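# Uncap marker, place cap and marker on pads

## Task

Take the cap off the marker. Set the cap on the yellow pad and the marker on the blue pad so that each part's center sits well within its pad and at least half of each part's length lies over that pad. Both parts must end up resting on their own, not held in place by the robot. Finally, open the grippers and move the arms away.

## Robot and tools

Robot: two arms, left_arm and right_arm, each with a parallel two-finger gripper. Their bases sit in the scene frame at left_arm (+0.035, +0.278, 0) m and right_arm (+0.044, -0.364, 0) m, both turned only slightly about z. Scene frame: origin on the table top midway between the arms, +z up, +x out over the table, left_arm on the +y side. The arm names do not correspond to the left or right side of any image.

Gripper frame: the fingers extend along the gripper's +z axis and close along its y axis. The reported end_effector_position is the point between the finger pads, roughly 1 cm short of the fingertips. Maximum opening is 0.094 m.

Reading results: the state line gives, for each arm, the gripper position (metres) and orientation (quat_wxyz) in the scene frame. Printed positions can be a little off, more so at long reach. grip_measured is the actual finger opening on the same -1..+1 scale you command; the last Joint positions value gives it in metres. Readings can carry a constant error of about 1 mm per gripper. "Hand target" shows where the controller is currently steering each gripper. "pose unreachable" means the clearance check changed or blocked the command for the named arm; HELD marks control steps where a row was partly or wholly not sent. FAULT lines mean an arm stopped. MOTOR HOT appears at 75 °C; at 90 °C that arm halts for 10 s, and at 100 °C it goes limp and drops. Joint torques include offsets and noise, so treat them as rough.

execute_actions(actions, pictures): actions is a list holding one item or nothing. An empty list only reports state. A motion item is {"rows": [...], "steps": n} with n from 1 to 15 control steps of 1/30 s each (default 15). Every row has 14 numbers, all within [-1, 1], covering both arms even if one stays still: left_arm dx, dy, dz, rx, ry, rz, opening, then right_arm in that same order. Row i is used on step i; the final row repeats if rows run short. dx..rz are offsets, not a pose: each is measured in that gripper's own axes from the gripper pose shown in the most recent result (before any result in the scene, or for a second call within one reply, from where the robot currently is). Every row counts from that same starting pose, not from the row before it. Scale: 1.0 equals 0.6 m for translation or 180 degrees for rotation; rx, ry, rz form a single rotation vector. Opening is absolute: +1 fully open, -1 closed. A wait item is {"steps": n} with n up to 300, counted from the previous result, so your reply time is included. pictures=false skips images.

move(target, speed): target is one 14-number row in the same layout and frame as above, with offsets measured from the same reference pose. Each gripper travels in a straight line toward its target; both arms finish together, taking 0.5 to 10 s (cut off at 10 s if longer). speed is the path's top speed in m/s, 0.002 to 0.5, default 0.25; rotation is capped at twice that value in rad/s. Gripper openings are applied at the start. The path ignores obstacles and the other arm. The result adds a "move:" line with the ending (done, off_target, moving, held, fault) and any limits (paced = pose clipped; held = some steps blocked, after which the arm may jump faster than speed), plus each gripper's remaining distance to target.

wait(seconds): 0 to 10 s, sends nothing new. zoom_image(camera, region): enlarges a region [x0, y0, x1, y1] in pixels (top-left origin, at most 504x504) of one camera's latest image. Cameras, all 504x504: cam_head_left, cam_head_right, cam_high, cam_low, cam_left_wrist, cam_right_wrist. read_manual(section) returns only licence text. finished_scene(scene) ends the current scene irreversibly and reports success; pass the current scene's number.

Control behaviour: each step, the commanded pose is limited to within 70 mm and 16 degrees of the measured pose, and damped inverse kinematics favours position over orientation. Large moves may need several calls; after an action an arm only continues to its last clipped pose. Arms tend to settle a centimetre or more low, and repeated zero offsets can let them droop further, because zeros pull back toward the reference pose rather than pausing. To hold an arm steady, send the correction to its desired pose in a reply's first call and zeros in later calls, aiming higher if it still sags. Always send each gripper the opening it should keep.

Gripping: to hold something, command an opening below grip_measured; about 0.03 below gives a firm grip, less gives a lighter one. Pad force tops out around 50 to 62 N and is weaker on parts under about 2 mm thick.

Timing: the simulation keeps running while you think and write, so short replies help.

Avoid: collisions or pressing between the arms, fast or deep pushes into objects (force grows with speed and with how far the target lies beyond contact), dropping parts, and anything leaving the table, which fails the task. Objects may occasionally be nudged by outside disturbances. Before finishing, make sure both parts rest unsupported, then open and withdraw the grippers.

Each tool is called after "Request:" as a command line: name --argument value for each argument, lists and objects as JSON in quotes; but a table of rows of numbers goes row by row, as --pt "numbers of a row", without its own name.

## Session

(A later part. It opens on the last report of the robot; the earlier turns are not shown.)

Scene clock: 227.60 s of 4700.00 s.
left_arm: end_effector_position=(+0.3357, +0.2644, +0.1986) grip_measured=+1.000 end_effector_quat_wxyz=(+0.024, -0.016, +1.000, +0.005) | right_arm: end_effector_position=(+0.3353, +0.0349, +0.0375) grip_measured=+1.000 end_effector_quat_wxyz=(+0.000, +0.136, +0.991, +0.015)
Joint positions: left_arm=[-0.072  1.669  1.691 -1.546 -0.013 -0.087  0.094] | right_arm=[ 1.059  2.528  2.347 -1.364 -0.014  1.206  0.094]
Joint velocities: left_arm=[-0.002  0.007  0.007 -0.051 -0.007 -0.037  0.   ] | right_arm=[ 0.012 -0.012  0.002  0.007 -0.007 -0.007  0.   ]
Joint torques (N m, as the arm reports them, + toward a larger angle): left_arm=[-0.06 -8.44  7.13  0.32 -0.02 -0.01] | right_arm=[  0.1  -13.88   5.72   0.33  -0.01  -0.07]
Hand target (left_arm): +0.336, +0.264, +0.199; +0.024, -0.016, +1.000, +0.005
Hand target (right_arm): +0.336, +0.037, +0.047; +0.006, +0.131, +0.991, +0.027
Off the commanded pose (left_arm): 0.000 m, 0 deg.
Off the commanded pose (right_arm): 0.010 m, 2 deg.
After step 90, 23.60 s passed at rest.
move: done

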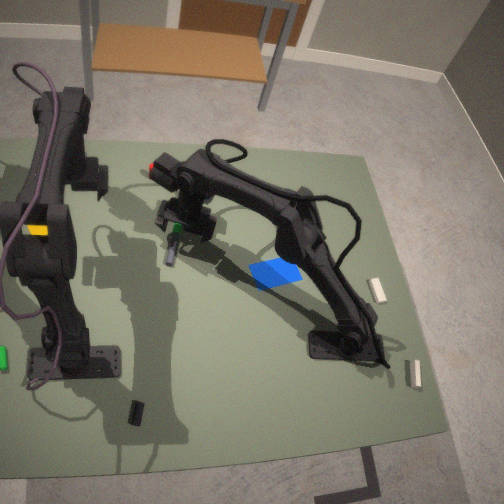

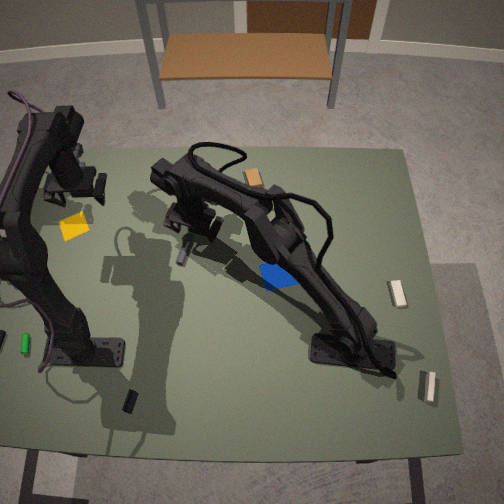

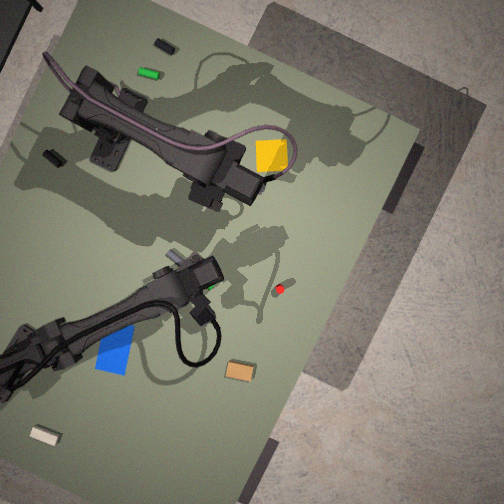

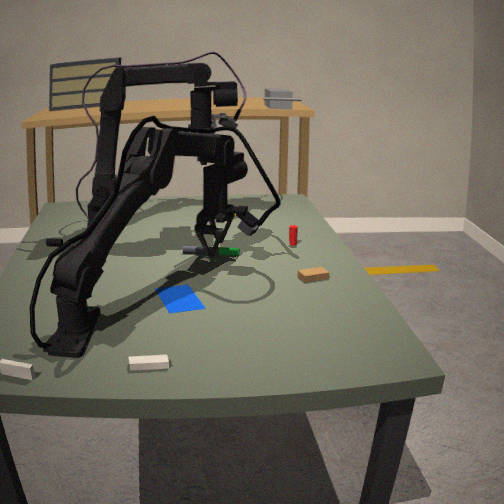

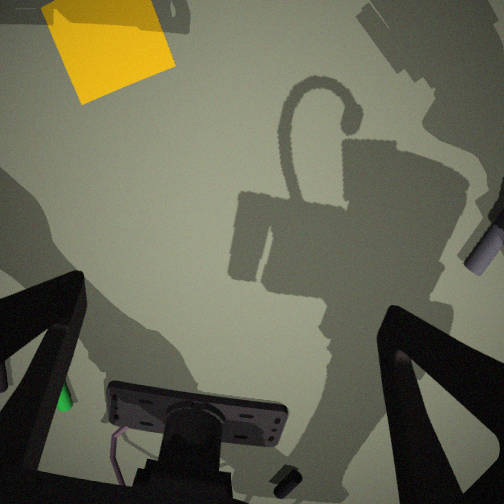

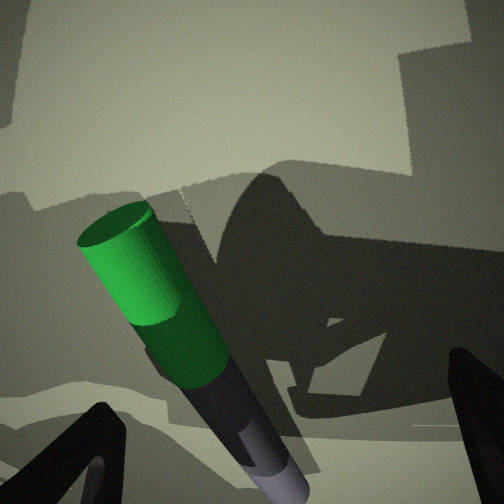

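Request:
zoom_image --camera "cam_low" --region '[160, 190, 280, 270]'

Request:
zoom_image --camera "cam_head_left" --region '[130, 180, 250, 280]'

Region (160, 190, 280, 270) of cam_low's 504x504 image, scaled by 4.200, with more detail than that image has.

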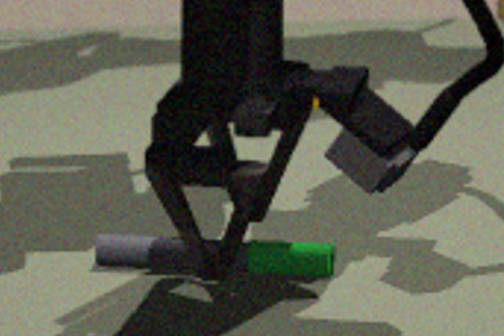

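Region (130, 180, 250, 280) of cam_head_left's 504x504 image, scaled by 4.200, with more detail than that image has.

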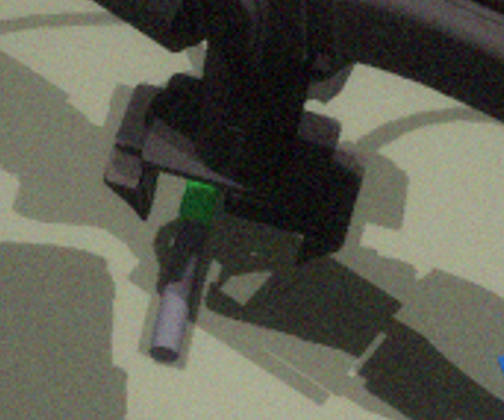

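Request:
move --target '[0,0,0,0,0,0,1, 0.0375,0.01,0.047,0,0,0,1]' --speed 0.1

Scene clock: 239.87 s of 4700.00 s.
left_arm: end_effector_position=(+0.3357, +0.2644, +0.1986) grip_measured=+1.000 end_effector_quat_wxyz=(+0.024, -0.016, +1.000, +0.005) | right_arm: end_effector_position=(+0.3193, +0.0413, +0.0166) grip_measured=+1.000 end_effector_quat_wxyz=(+0.002, +0.132, +0.991, +0.006)
Joint positions: left_arm=[-0.072  1.669  1.691 -1.546 -0.013 -0.087  0.094] | right_arm=[ 1.097  2.523  2.256 -1.292 -0.001  1.237  0.094]
Joint velocities: left_arm=[-0.022  0.017 -0.007 -0.081  0.022 -0.081  0.   ] | right_arm=[ 0.007  0.002 -0.017  0.007 -0.051  0.007  0.   ]
Joint torques (N m, as the arm reports them, + toward a larger angle): left_arm=[-0.07 -8.44  7.13  0.32 -0.02 -0.01] | right_arm=[  0.93 -11.8    4.23   0.63  -0.11   0.15]
Hand target (left_arm): +0.336, +0.264, +0.199; +0.024, -0.016, +1.000, +0.005
Hand target (right_arm): +0.316, +0.047, +0.009; -0.000, +0.136, +0.991, +0.014
Off the commanded pose (left_arm): 0.000 m, 0 deg.
Off the commanded pose (right_arm): 0.010 m, 1 deg.
After step 90, 8.57 s passed at rest.
move: done

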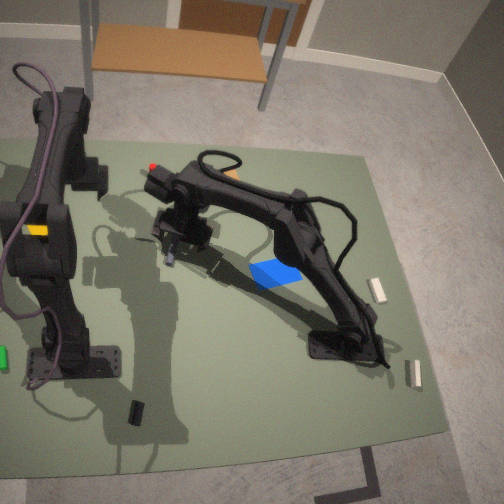

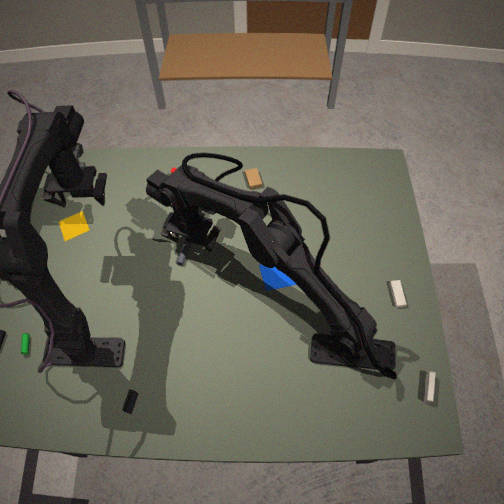

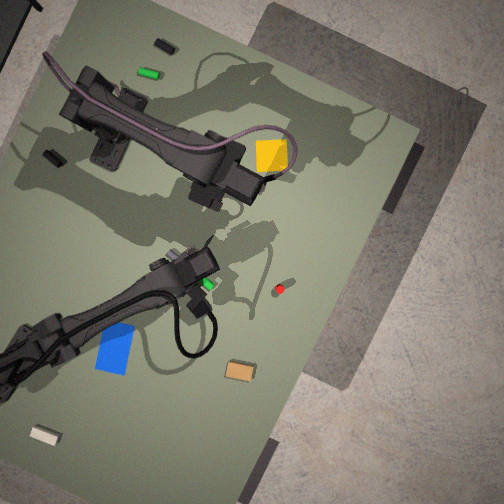

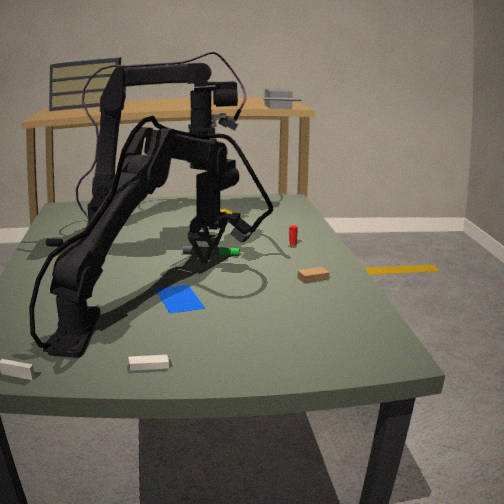

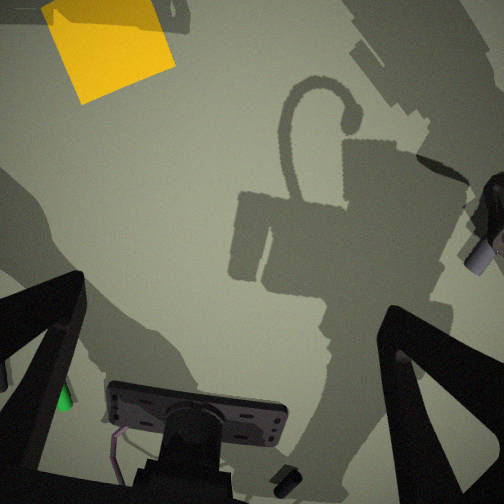

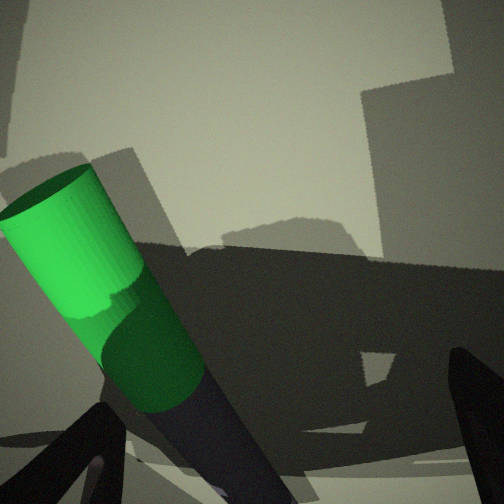

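Request:
execute_actions --actions '[{"rows": [[0,0,0,0,0,0,1, 0,0,0,0,0,0,-1]], "steps": 15}]' --pictures false

Request:
execute_actions --actions '[{"rows": [[0,0,0,0,0,0,1, 0,0,0,0,0,0,-1]], "steps": 15}]'

Scene clock: 244.97 s of 4700.00 s.
left_arm: end_effector_position=(+0.3357, +0.2644, +0.1986) grip_measured=+1.000 end_effector_quat_wxyz=(+0.024, -0.016, +1.000, +0.005) | right_arm: end_effector_position=(+0.3189, +0.0408, +0.0167) grip_measured=-0.655 end_effector_quat_wxyz=(+0.001, +0.133, +0.991, +0.005)
Joint positions: left_arm=[-0.072  1.669  1.691 -1.546 -0.013 -0.087  0.094] | right_arm=[ 1.097  2.522  2.255 -1.294 -0.002  1.24   0.016]
Joint velocities: left_arm=[ 0.012 -0.022 -0.002 -0.007 -0.051  0.037  0.   ] | right_arm=[-0.002 -0.012  0.002  0.007  0.037 -0.051  0.001]
Joint torques (N m, as the arm reports them, + toward a larger angle): left_arm=[-0.07 -8.44  7.13  0.32 -0.02 -0.01] | right_arm=[  0.08 -11.91   6.65   0.21   0.    -0.02]
Hand target (left_arm): +0.336, +0.264, +0.199; +0.024, -0.016, +1.000, +0.005
Hand target (right_arm): +0.319, +0.041, +0.017; +0.002, +0.132, +0.991, +0.006
Off the commanded pose (left_arm): 0.000 m, 0 deg.
Off the commanded pose (right_arm): 0.001 m, 0 deg.
Steps of this call (steps 1 to 90: nothing new was sent; then 1.60 s passed at rest; steps 91 to 105: all 15 steps of this action). Readings (end_effector_position):
91: left_arm (+0.3357, +0.2644, +0.1986) | right_arm (+0.3191, +0.0409, +0.0167)
92: left_arm (+0.3357, +0.2644, +0.1986) | right_arm (+0.3188, +0.0405, +0.0167)
94: left_arm (+0.3357, +0.2644, +0.1986) | right_arm (+0.3188, +0.0405, +0.0167)
98: left_arm (+0.3357, +0.2644, +0.1986) | right_arm (+0.3188, +0.0406, +0.0167)
105: the state above

Scene clock: 245.47 s of 4700.00 s.
left_arm: end_effector_position=(+0.3357, +0.2644, +0.1986) grip_measured=+1.000 end_effector_quat_wxyz=(+0.024, -0.016, +1.000, +0.005) | right_arm: end_effector_position=(+0.3189, +0.0408, +0.0167) grip_measured=-0.655 end_effector_quat_wxyz=(+0.001, +0.133, +0.991, +0.005)
Joint positions: left_arm=[-0.072  1.669  1.691 -1.546 -0.013 -0.087  0.094] | right_arm=[ 1.097  2.522  2.255 -1.294 -0.002  1.24   0.016]
Joint velocities: left_arm=[ 0.002 -0.002 -0.022 -0.037 -0.066 -0.007  0.   ] | right_arm=[ 0.002  0.002 -0.007 -0.051 -0.037  0.037 -0.   ]
Joint torques (N m, as the arm reports them, + toward a larger angle): left_arm=[-0.06 -8.44  7.12  0.32 -0.02  0.  ] | right_arm=[  0.1  -11.89   6.6    0.19   0.01   0.  ]
Hand target (left_arm): +0.336, +0.264, +0.199; +0.024, -0.016, +1.000, +0.005
Hand target (right_arm): +0.319, +0.041, +0.017; +0.001, +0.133, +0.991, +0.005
Off the commanded pose (left_arm): 0.000 m, 0 deg.
Off the commanded pose (right_arm): 0.000 m, 0 deg.
Steps of this call (steps 1 to 15: all 15 steps of this action). Readings (end_effector_position):
1: left_arm (+0.3357, +0.2644, +0.1986) | right_arm (+0.3189, +0.0408, +0.0167)
2: left_arm (+0.3357, +0.2644, +0.1986) | right_arm (+0.3189, +0.0408, +0.0167)
4: left_arm (+0.3357, +0.2644, +0.1986) | right_arm (+0.3189, +0.0408, +0.0167)
8: left_arm (+0.3357, +0.2644, +0.1986) | right_arm (+0.3189, +0.0408, +0.0167)
15: the state above

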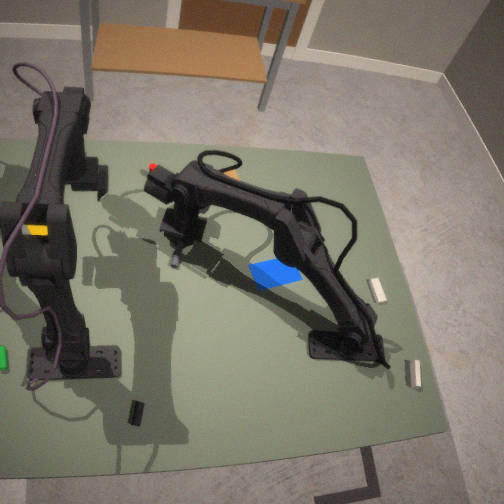

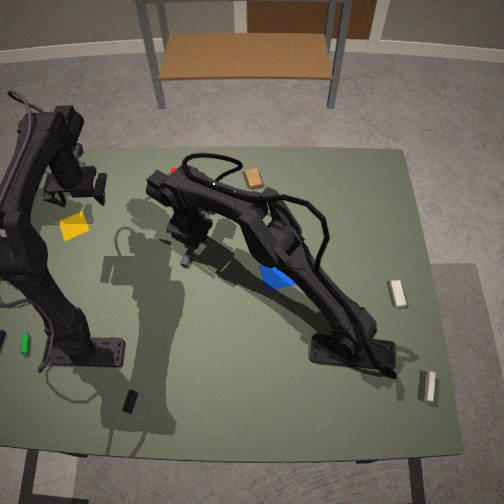

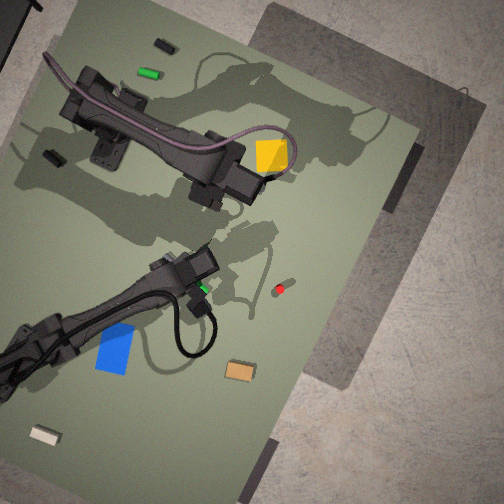

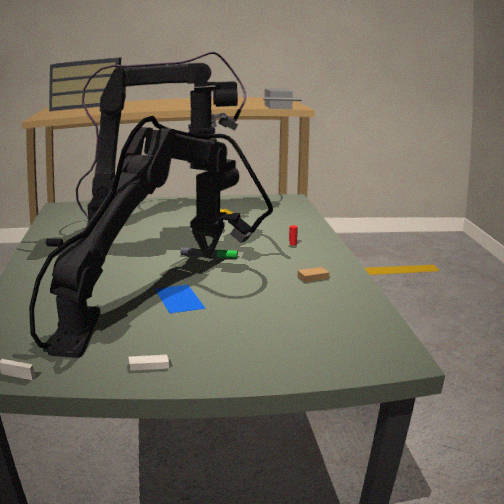

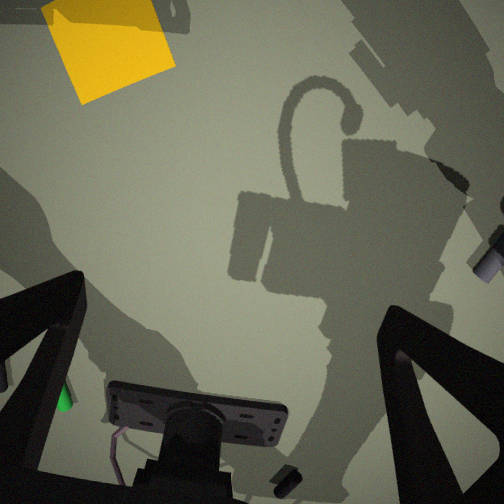

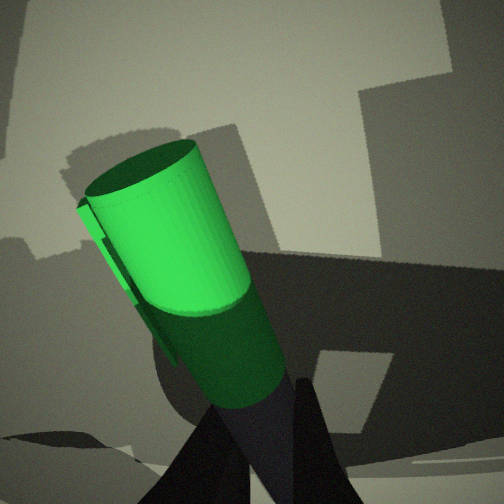

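Request:
move --target '[0,0,0,0,0,0,1, 0,0,-0.2,0,0,0,-1]' --speed 0.15

Request:
move --target '[0,0,0,0,0,0,1, 0.003,-0.106,-0.04,0,0,-0.83,-1]'

Scene clock: 288.50 s of 4700.00 s.
left_arm: end_effector_position=(+0.3357, +0.2644, +0.1986) grip_measured=+1.000 end_effector_quat_wxyz=(+0.024, -0.016, +1.000, +0.005) | right_arm: end_effector_position=(+0.3178, +0.0391, +0.1236) grip_measured=-0.655 end_effector_quat_wxyz=(+0.023, +0.133, +0.990, +0.047)
Joint positions: left_arm=[-0.072  1.669  1.691 -1.546 -0.013 -0.087  0.094] | right_arm=[ 1.097  2.45   2.549 -1.564 -0.002  1.24   0.016]
Joint velocities: left_arm=[ 0.002 -0.007 -0.007  0.007 -0.022 -0.066  0.   ] | right_arm=[-0.002  0.002  0.012 -0.007 -0.007 -0.022  0.   ]
Joint torques (N m, as the arm reports them, + toward a larger angle): left_arm=[-0.07 -8.44  7.13  0.32 -0.02  0.  ] | right_arm=[  0.22 -12.56   8.19   0.22   0.02   0.01]
Hand target (left_arm): +0.336, +0.264, +0.199; +0.024, -0.016, +1.000, +0.005
Hand target (right_arm): +0.317, +0.039, +0.136; +0.027, +0.133, +0.989, +0.056
Off the commanded pose (left_arm): 0.000 m, 0 deg.
Off the commanded pose (right_arm): 0.013 m, 5 deg.
joint sent to its limit (right arm) — the command would take joint 4 (wrist pitch) past its lower limit, so that joint was sent only as far as its limit.
After step 90, 38.80 s passed at rest.
move: off_target (right_arm)

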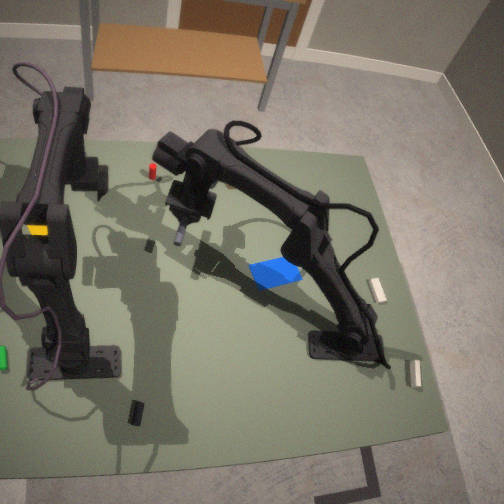

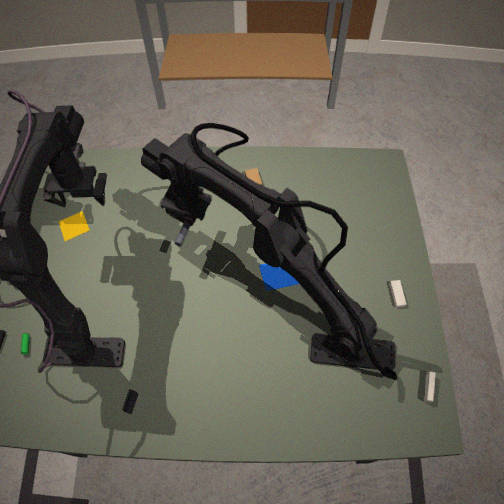

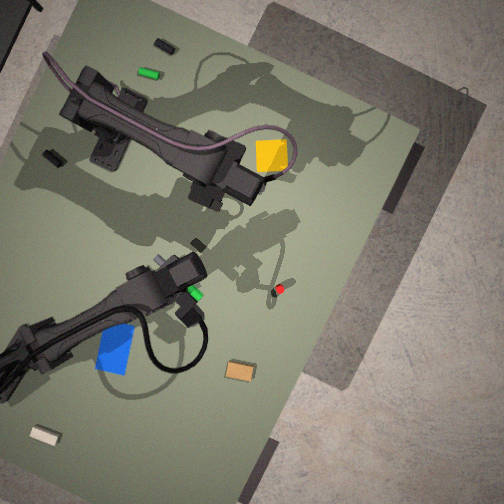

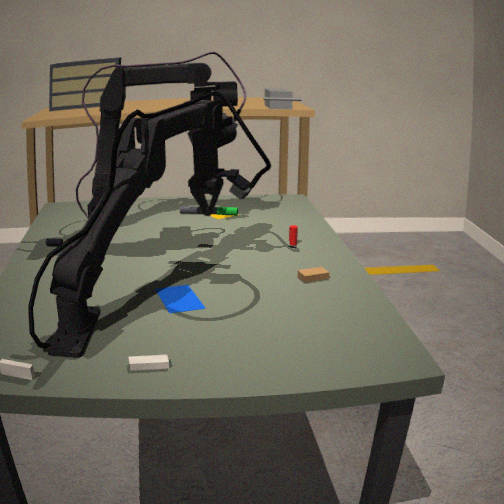

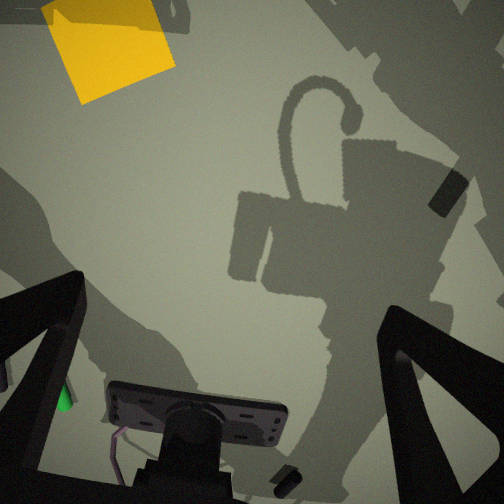

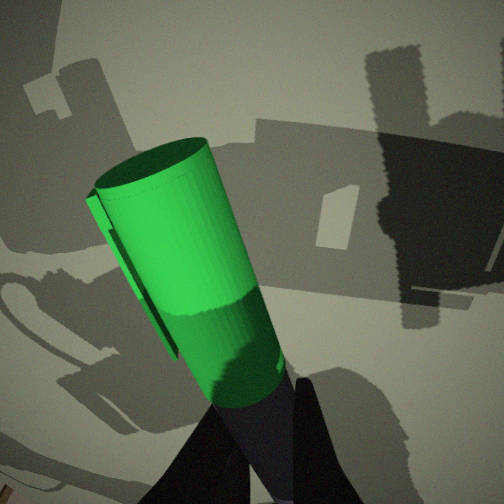

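Scene clock: 294.30 s of 4700.00 s.
left_arm: end_effector_position=(+0.3357, +0.2644, +0.1986) grip_measured=+1.000 end_effector_quat_wxyz=(+0.024, -0.016, +1.000, +0.005) | right_arm: end_effector_position=(+0.2947, -0.0234, +0.1305) grip_measured=-0.657 end_effector_quat_wxyz=(-0.035, +0.920, -0.391, +0.008)
Joint positions: left_arm=[-0.072  1.669  1.691 -1.546 -0.013 -0.087  0.094] | right_arm=[ 1.059  2.108  1.998 -1.389 -0.002 -1.403  0.016]
Joint velocities: left_arm=[-0.007 -0.017  0.007  0.037  0.007 -0.081  0.   ] | right_arm=[-0.007 -0.017  0.007  0.037 -0.051 -0.081 -0.001]
Joint torques (N m, as the arm reports them, + toward a larger angle): left_arm=[-0.07 -8.44  7.13  0.32 -0.02  0.  ] | right_arm=[ -0.6  -11.72   5.79   0.46  -0.03  -0.07]
Hand target (left_arm): +0.336, +0.264, +0.199; +0.024, -0.016, +1.000, +0.005
Hand target (right_arm): +0.297, -0.024, +0.140; -0.052, +0.920, -0.390, +0.010
Off the commanded pose (left_arm): 0.000 m, 0 deg.
Off the commanded pose (right_arm): 0.011 m, 2 deg.
move: off_target (right_arm)

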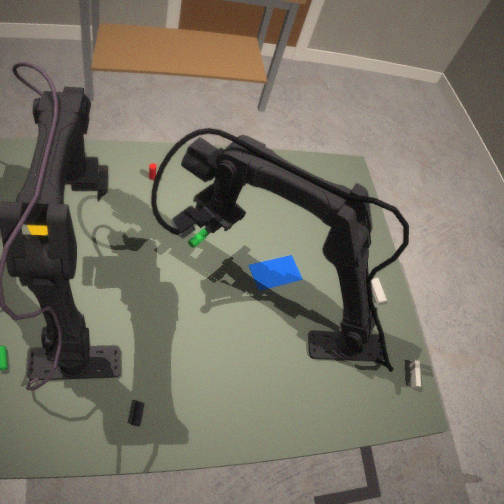

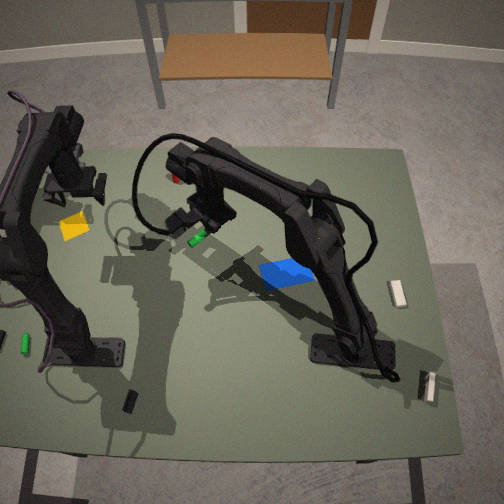

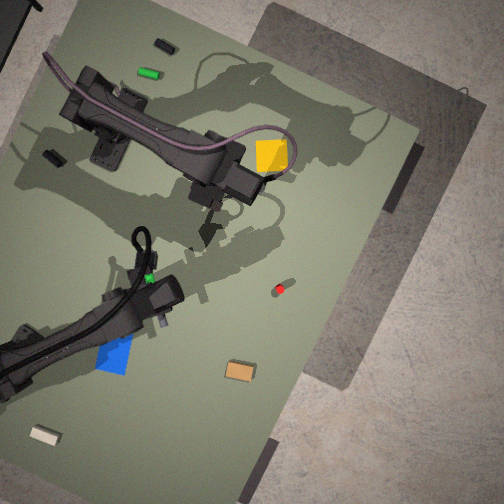

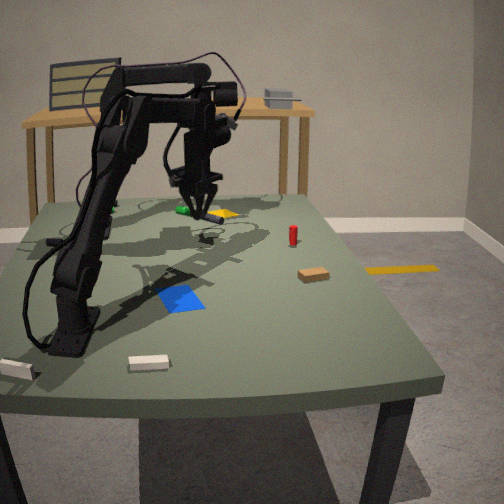

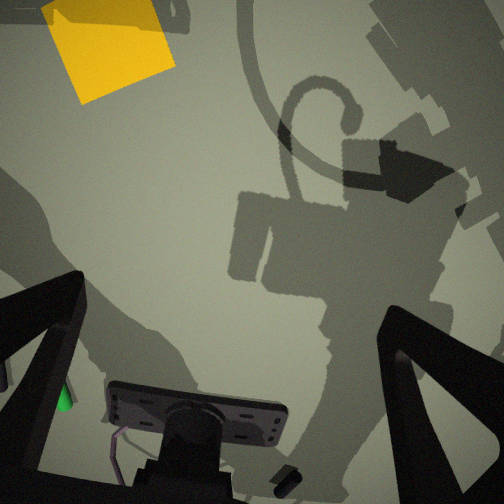

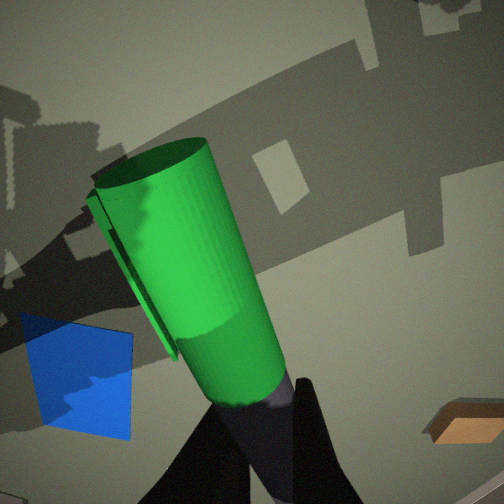

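Request:
move --target '[0,0,0,0,0,0,1, 0.166,0,-0.065,0,0,0,-1]'

Scene clock: 346.47 s of 4700.00 s.
left_arm: end_effector_position=(+0.3357, +0.2644, +0.1986) grip_measured=+1.000 end_effector_quat_wxyz=(+0.024, -0.016, +1.000, +0.005) | right_arm: end_effector_position=(+0.3630, -0.1016, +0.1598) grip_measured=-0.657 end_effector_quat_wxyz=(-0.026, +0.917, -0.399, +0.010)
Joint positions: left_arm=[-0.072  1.669  1.691 -1.546 -0.013 -0.087  0.094] | right_arm=[ 0.809  2.108  2.117 -1.525 -0.006 -1.637  0.016]
Joint velocities: left_arm=[-0.007  0.002 -0.002 -0.007  0.022 -0.022  0.   ] | right_arm=[-0.002 -0.012  0.007  0.007 -0.022 -0.007 -0.001]
Joint torques (N m, as the arm reports them, + toward a larger angle): left_arm=[-0.07 -8.44  7.13  0.33 -0.02 -0.01] | right_arm=[ 0.59 -9.53  9.26  0.13 -0.15 -0.07]
Hand target (left_arm): +0.336, +0.264, +0.199; +0.024, -0.016, +1.000, +0.005
Hand target (right_arm): +0.361, -0.097, +0.169; -0.037, +0.919, -0.391, +0.007
Off the commanded pose (left_arm): 0.000 m, 0 deg.
Off the commanded pose (right_arm): 0.009 m, 1 deg.
After step 90, 48.07 s passed at rest.
move: done

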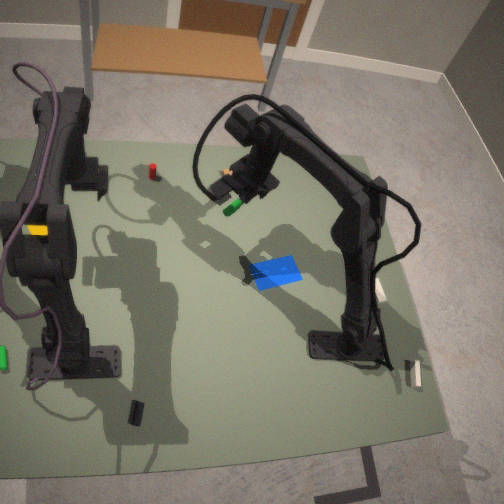

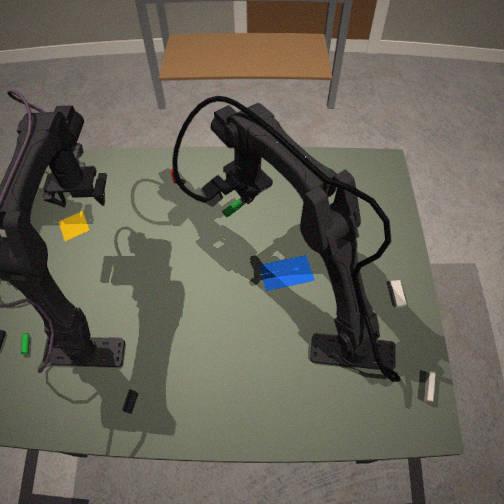

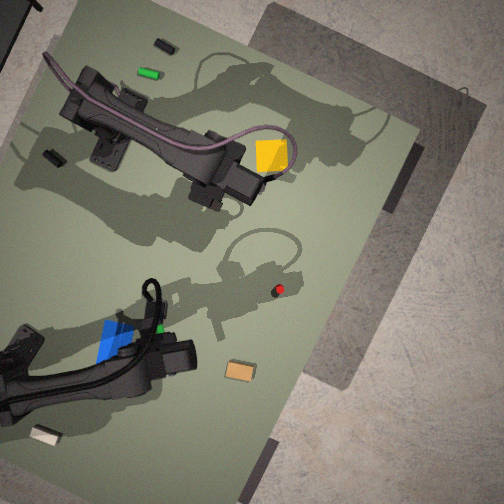

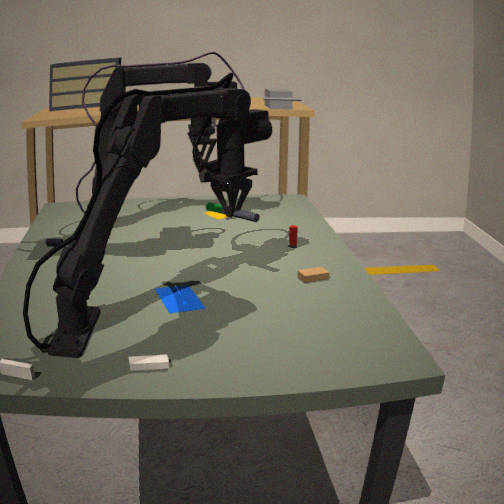

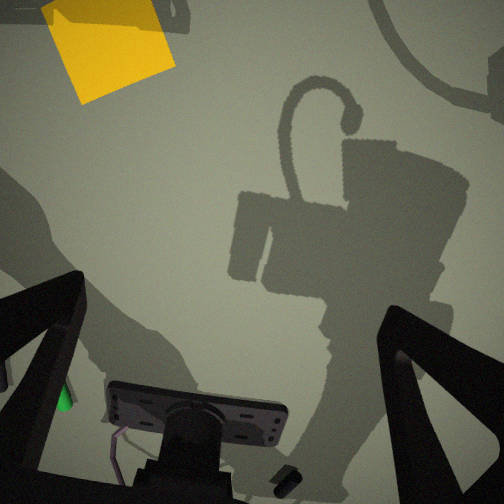

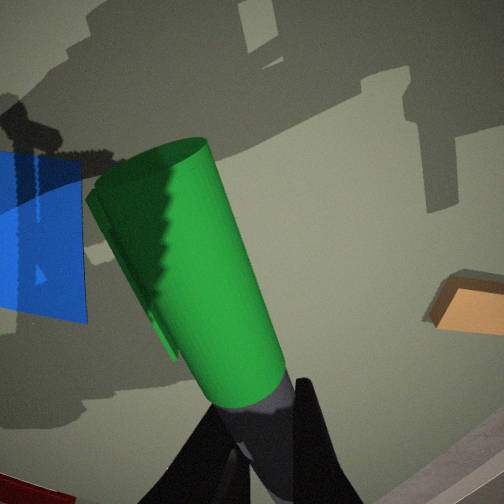

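Request:
move --target '[0.108,-0.445,0.065,0.473,-0.191,-0.191,0.3, 0,0,-0.015,0,0,0,-1]'

Scene clock: 358.53 s of 4700.00 s.
left_arm: end_effector_position=(+0.2816, -0.0046, +0.1663) grip_measured=+0.302 end_effector_quat_wxyz=(+0.290, -0.246, +0.640, -0.668) | right_arm: end_effector_position=(+0.3610, -0.1032, +0.1609) grip_measured=-0.657 end_effector_quat_wxyz=(-0.019, +0.917, -0.398, +0.007)
Joint positions: left_arm=[-0.928  1.594  0.196  1.458 -0.119 -1.521  0.061] | right_arm=[ 0.809  2.116  2.136 -1.551 -0.006 -1.638  0.016]
Joint velocities: left_arm=[-0.002  0.002  0.017  0.066  0.11   0.051 -0.002] | right_arm=[-0.012 -0.007  0.002  0.051  0.007 -0.007 -0.   ]
Joint torques (N m, as the arm reports them, + toward a larger angle): left_arm=[-0.74 -3.82  2.86  2.09 -0.07  0.01] | right_arm=[ 0.08 -9.34  9.22  0.09  0.01  0.04]
Hand target (left_arm): +0.278, -0.001, +0.151; +0.287, -0.250, +0.655, -0.652
Hand target (right_arm): +0.362, -0.102, +0.169; -0.026, +0.917, -0.399, +0.010
Off the commanded pose (left_arm): 0.012 m, 2 deg.
Off the commanded pose (right_arm): 0.008 m, 1 deg.
After step 90, 4.60 s passed at rest.
move: off_target (left_arm)

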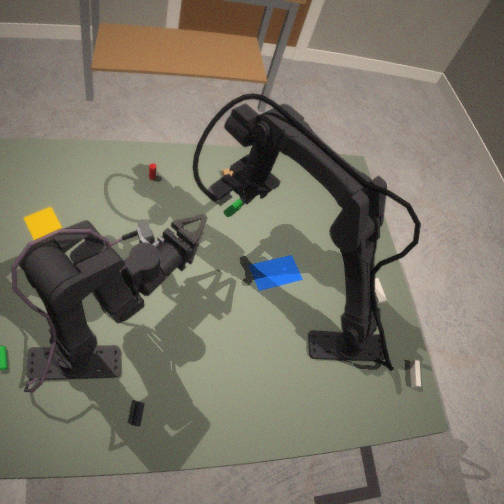

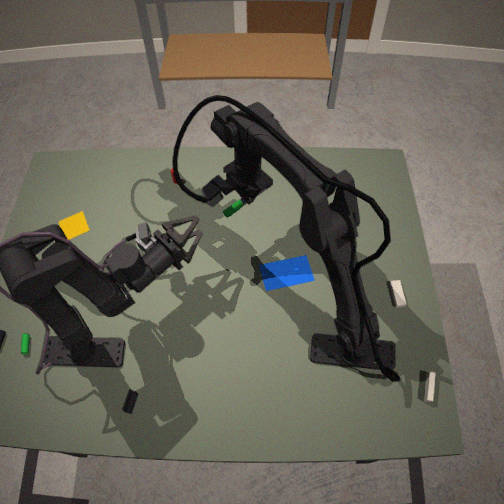

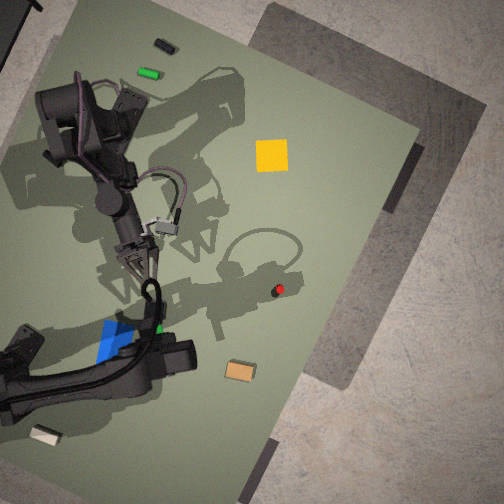

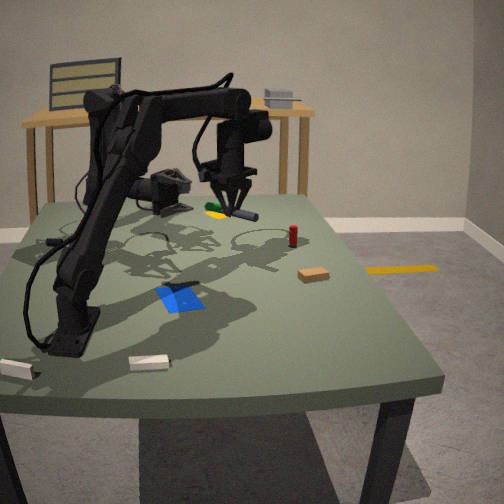

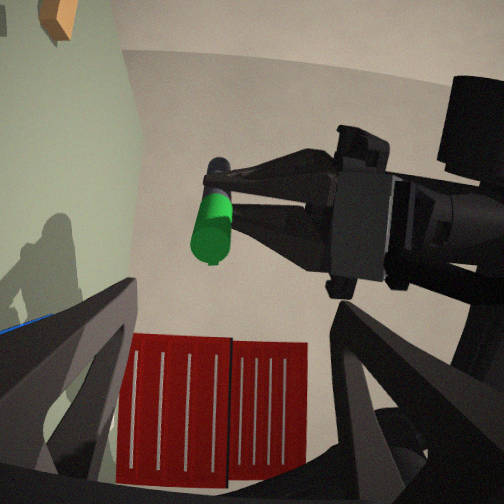

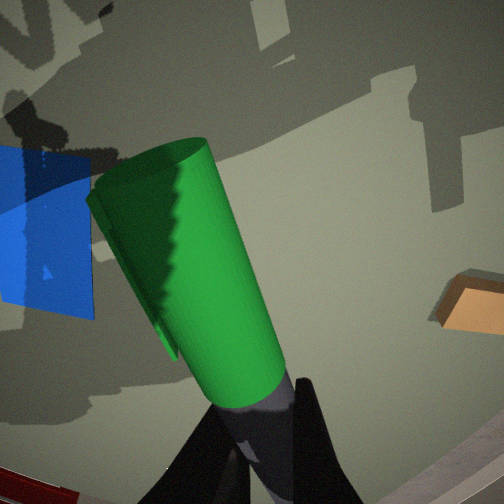

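Request:
move --target '[0,0.013,0.13,0,0,0,0.3, 0,0,-0.015,0,0,0,-1]' --speed 0.1

Scene clock: 365.23 s of 4700.00 s.
left_arm: end_effector_position=(+0.3320, -0.0541, +0.1655) grip_measured=+0.302 end_effector_quat_wxyz=(+0.293, -0.247, +0.636, -0.670) | right_arm: end_effector_position=(+0.3588, -0.1050, +0.1598) grip_measured=-0.657 end_effector_quat_wxyz=(-0.012, +0.917, -0.398, +0.003)
Joint positions: left_arm=[-0.896  1.824  0.472  1.423 -0.092 -1.523  0.061] | right_arm=[ 0.809  2.119  2.136 -1.563 -0.005 -1.638  0.016]
Joint velocities: left_arm=[ 0.007 -0.002  0.002 -0.081 -0.007 -0.037  0.001] | right_arm=[-0.002 -0.002 -0.002 -0.081 -0.007 -0.007 -0.002]
Joint torques (N m, as the arm reports them, + toward a larger angle): left_arm=[ 0.56 -7.    7.92  1.83  0.09 -0.01] | right_arm=[ 0.13 -9.58  9.55  0.04  0.    0.  ]
Hand target (left_arm): +0.337, -0.059, +0.163; +0.290, -0.247, +0.640, -0.667
Hand target (right_arm): +0.360, -0.104, +0.170; -0.022, +0.917, -0.398, +0.008
Off the commanded pose (left_arm): 0.008 m, 1 deg.
Off the commanded pose (right_arm): 0.010 m, 1 deg.
joint sent to its limit (right arm) — the command would take joint 4 (wrist pitch) past its lower limit, so that joint was sent only as far as its limit.
After step 90, 2.57 s passed at rest.
move: done

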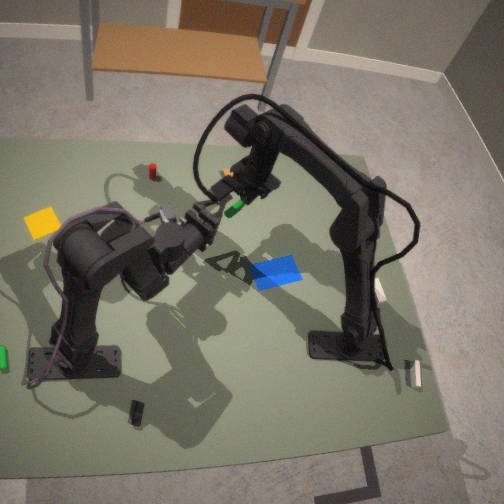

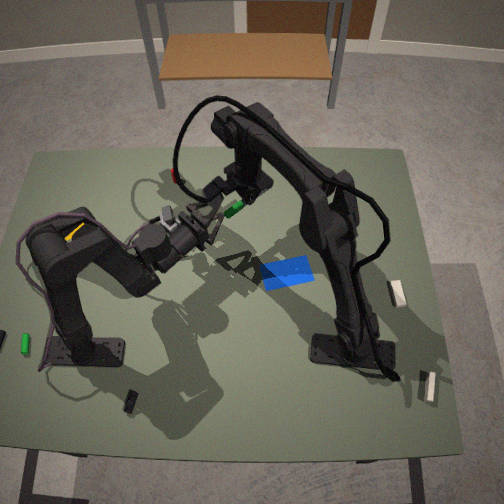

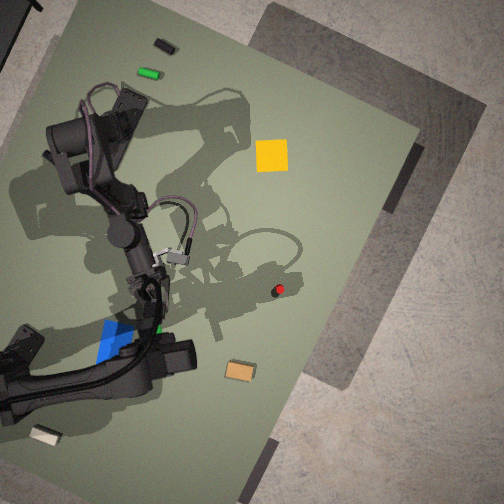

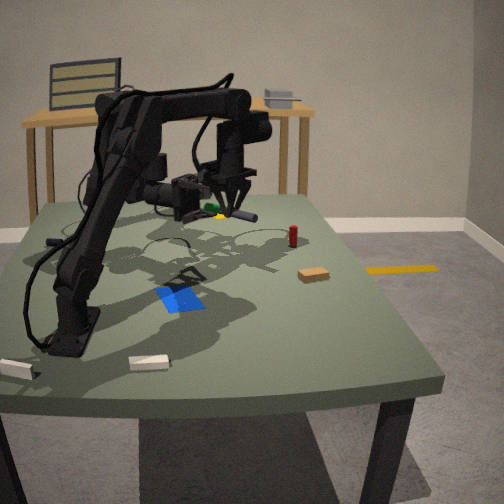

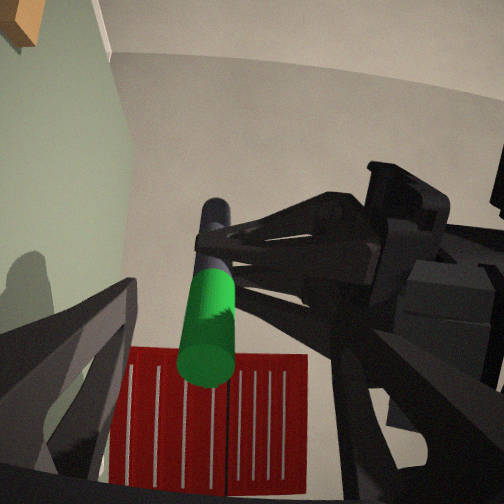

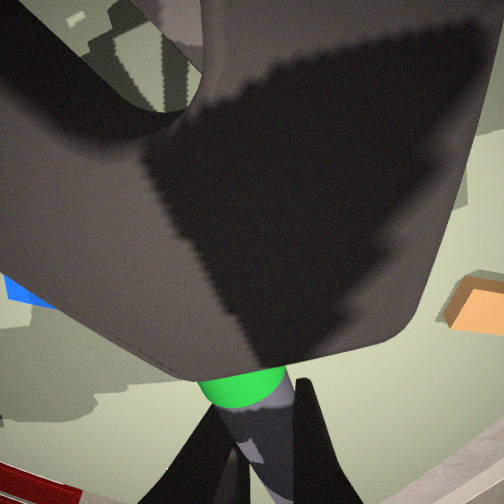

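Request:
execute_actions --actions '[{"rows": [[0,0,0,0,0,0,-1, 0,0,-0.015,0,0,0,-1]], "steps": 15}]' --pictures false

Request:
execute_actions --actions '[{"rows": [[0,0,0,0,0,0,-1, 0,0,0,0,0,0,-1]], "steps": 10}]' --pictures false

Scene clock: 372.80 s of 4700.00 s.
left_arm: end_effector_position=(+0.3319, -0.0542, +0.1657) grip_measured=-0.997 end_effector_quat_wxyz=(+0.293, -0.247, +0.635, -0.671) | right_arm: end_effector_position=(+0.3585, -0.1053, +0.1598) grip_measured=-0.657 end_effector_quat_wxyz=(-0.012, +0.917, -0.398, +0.003)
Joint positions: left_arm=[-0.896  1.824  0.472  1.424 -0.091 -1.523  0.   ] | right_arm=[ 0.809  2.119  2.136 -1.564 -0.005 -1.638  0.016]
Joint velocities: left_arm=[-0.007 -0.002 -0.002 -0.022  0.022  0.051  0.   ] | right_arm=[ 0.002  0.007  0.002  0.037 -0.051 -0.022  0.   ]
Joint torques (N m, as the arm reports them, + toward a larger angle): left_arm=[-0.07 -8.5   5.36  2.07  0.   -0.01] | right_arm=[  0.1  -10.05   8.34   0.06   0.01   0.01]
Hand target (left_arm): +0.332, -0.054, +0.165; +0.293, -0.247, +0.636, -0.670
Hand target (right_arm): +0.358, -0.105, +0.168; -0.018, +0.917, -0.398, +0.007
Off the commanded pose (left_arm): 0.000 m, 0 deg.
Off the commanded pose (right_arm): 0.009 m, 0 deg.
joint sent to its limit (right arm) — the command would take joint 4 (wrist pitch) past its lower limit, so that joint was sent only as far as its limit.
Steps of this call (steps 1 to 90: nothing new was sent; then 4.07 s passed at rest; steps 91 to 105: all 15 steps of this action). Readings (end_effector_position):
91: left_arm (+0.3319, -0.0542, +0.1655) | right_arm (+0.3587, -0.1052, +0.1598)
92: left_arm (+0.3319, -0.0542, +0.1656) | right_arm (+0.3587, -0.1052, +0.1598)
94: left_arm (+0.3319, -0.0542, +0.1657) | right_arm (+0.3586, -0.1052, +0.1598)
98: left_arm (+0.3319, -0.0542, +0.1657) | right_arm (+0.3585, -0.1053, +0.1598)
105: the state above

Scene clock: 373.13 s of 4700.00 s.
left_arm: end_effector_position=(+0.3319, -0.0542, +0.1657) grip_measured=-0.997 end_effector_quat_wxyz=(+0.293, -0.247, +0.635, -0.671) | right_arm: end_effector_position=(+0.3585, -0.1053, +0.1598) grip_measured=-0.657 end_effector_quat_wxyz=(-0.012, +0.917, -0.398, +0.003)
Joint positions: left_arm=[-0.896  1.824  0.472  1.424 -0.091 -1.523  0.   ] | right_arm=[ 0.809  2.119  2.136 -1.564 -0.005 -1.638  0.016]
Joint velocities: left_arm=[ 0.007 -0.002 -0.002 -0.007 -0.007 -0.007  0.   ] | right_arm=[-0.022 -0.007 -0.002 -0.022  0.022 -0.022  0.   ]
Joint torques (N m, as the arm reports them, + toward a larger angle): left_arm=[-0.06 -8.5   5.36  2.07  0.   -0.01] | right_arm=[ 0.11 -9.32  6.32  0.22  0.02 -0.01]
Hand target (left_arm): +0.332, -0.054, +0.166; +0.293, -0.247, +0.635, -0.671
Hand target (right_arm): +0.359, -0.105, +0.160; -0.012, +0.917, -0.398, +0.003
Off the commanded pose (left_arm): 0.000 m, 0 deg.
Off the commanded pose (right_arm): 0.000 m, 0 deg.
Steps of this call (steps 1 to 10: all 10 steps of this action). Readings (end_effector_position):
1: left_arm (+0.3319, -0.0542, +0.1657) | right_arm (+0.3585, -0.1053, +0.1598)
2: left_arm (+0.3319, -0.0542, +0.1657) | right_arm (+0.3585, -0.1053, +0.1598)
4: left_arm (+0.3319, -0.0542, +0.1657) | right_arm (+0.3585, -0.1053, +0.1598)
8: left_arm (+0.3319, -0.0542, +0.1657) | right_arm (+0.3585, -0.1053, +0.1598)
10: the state above


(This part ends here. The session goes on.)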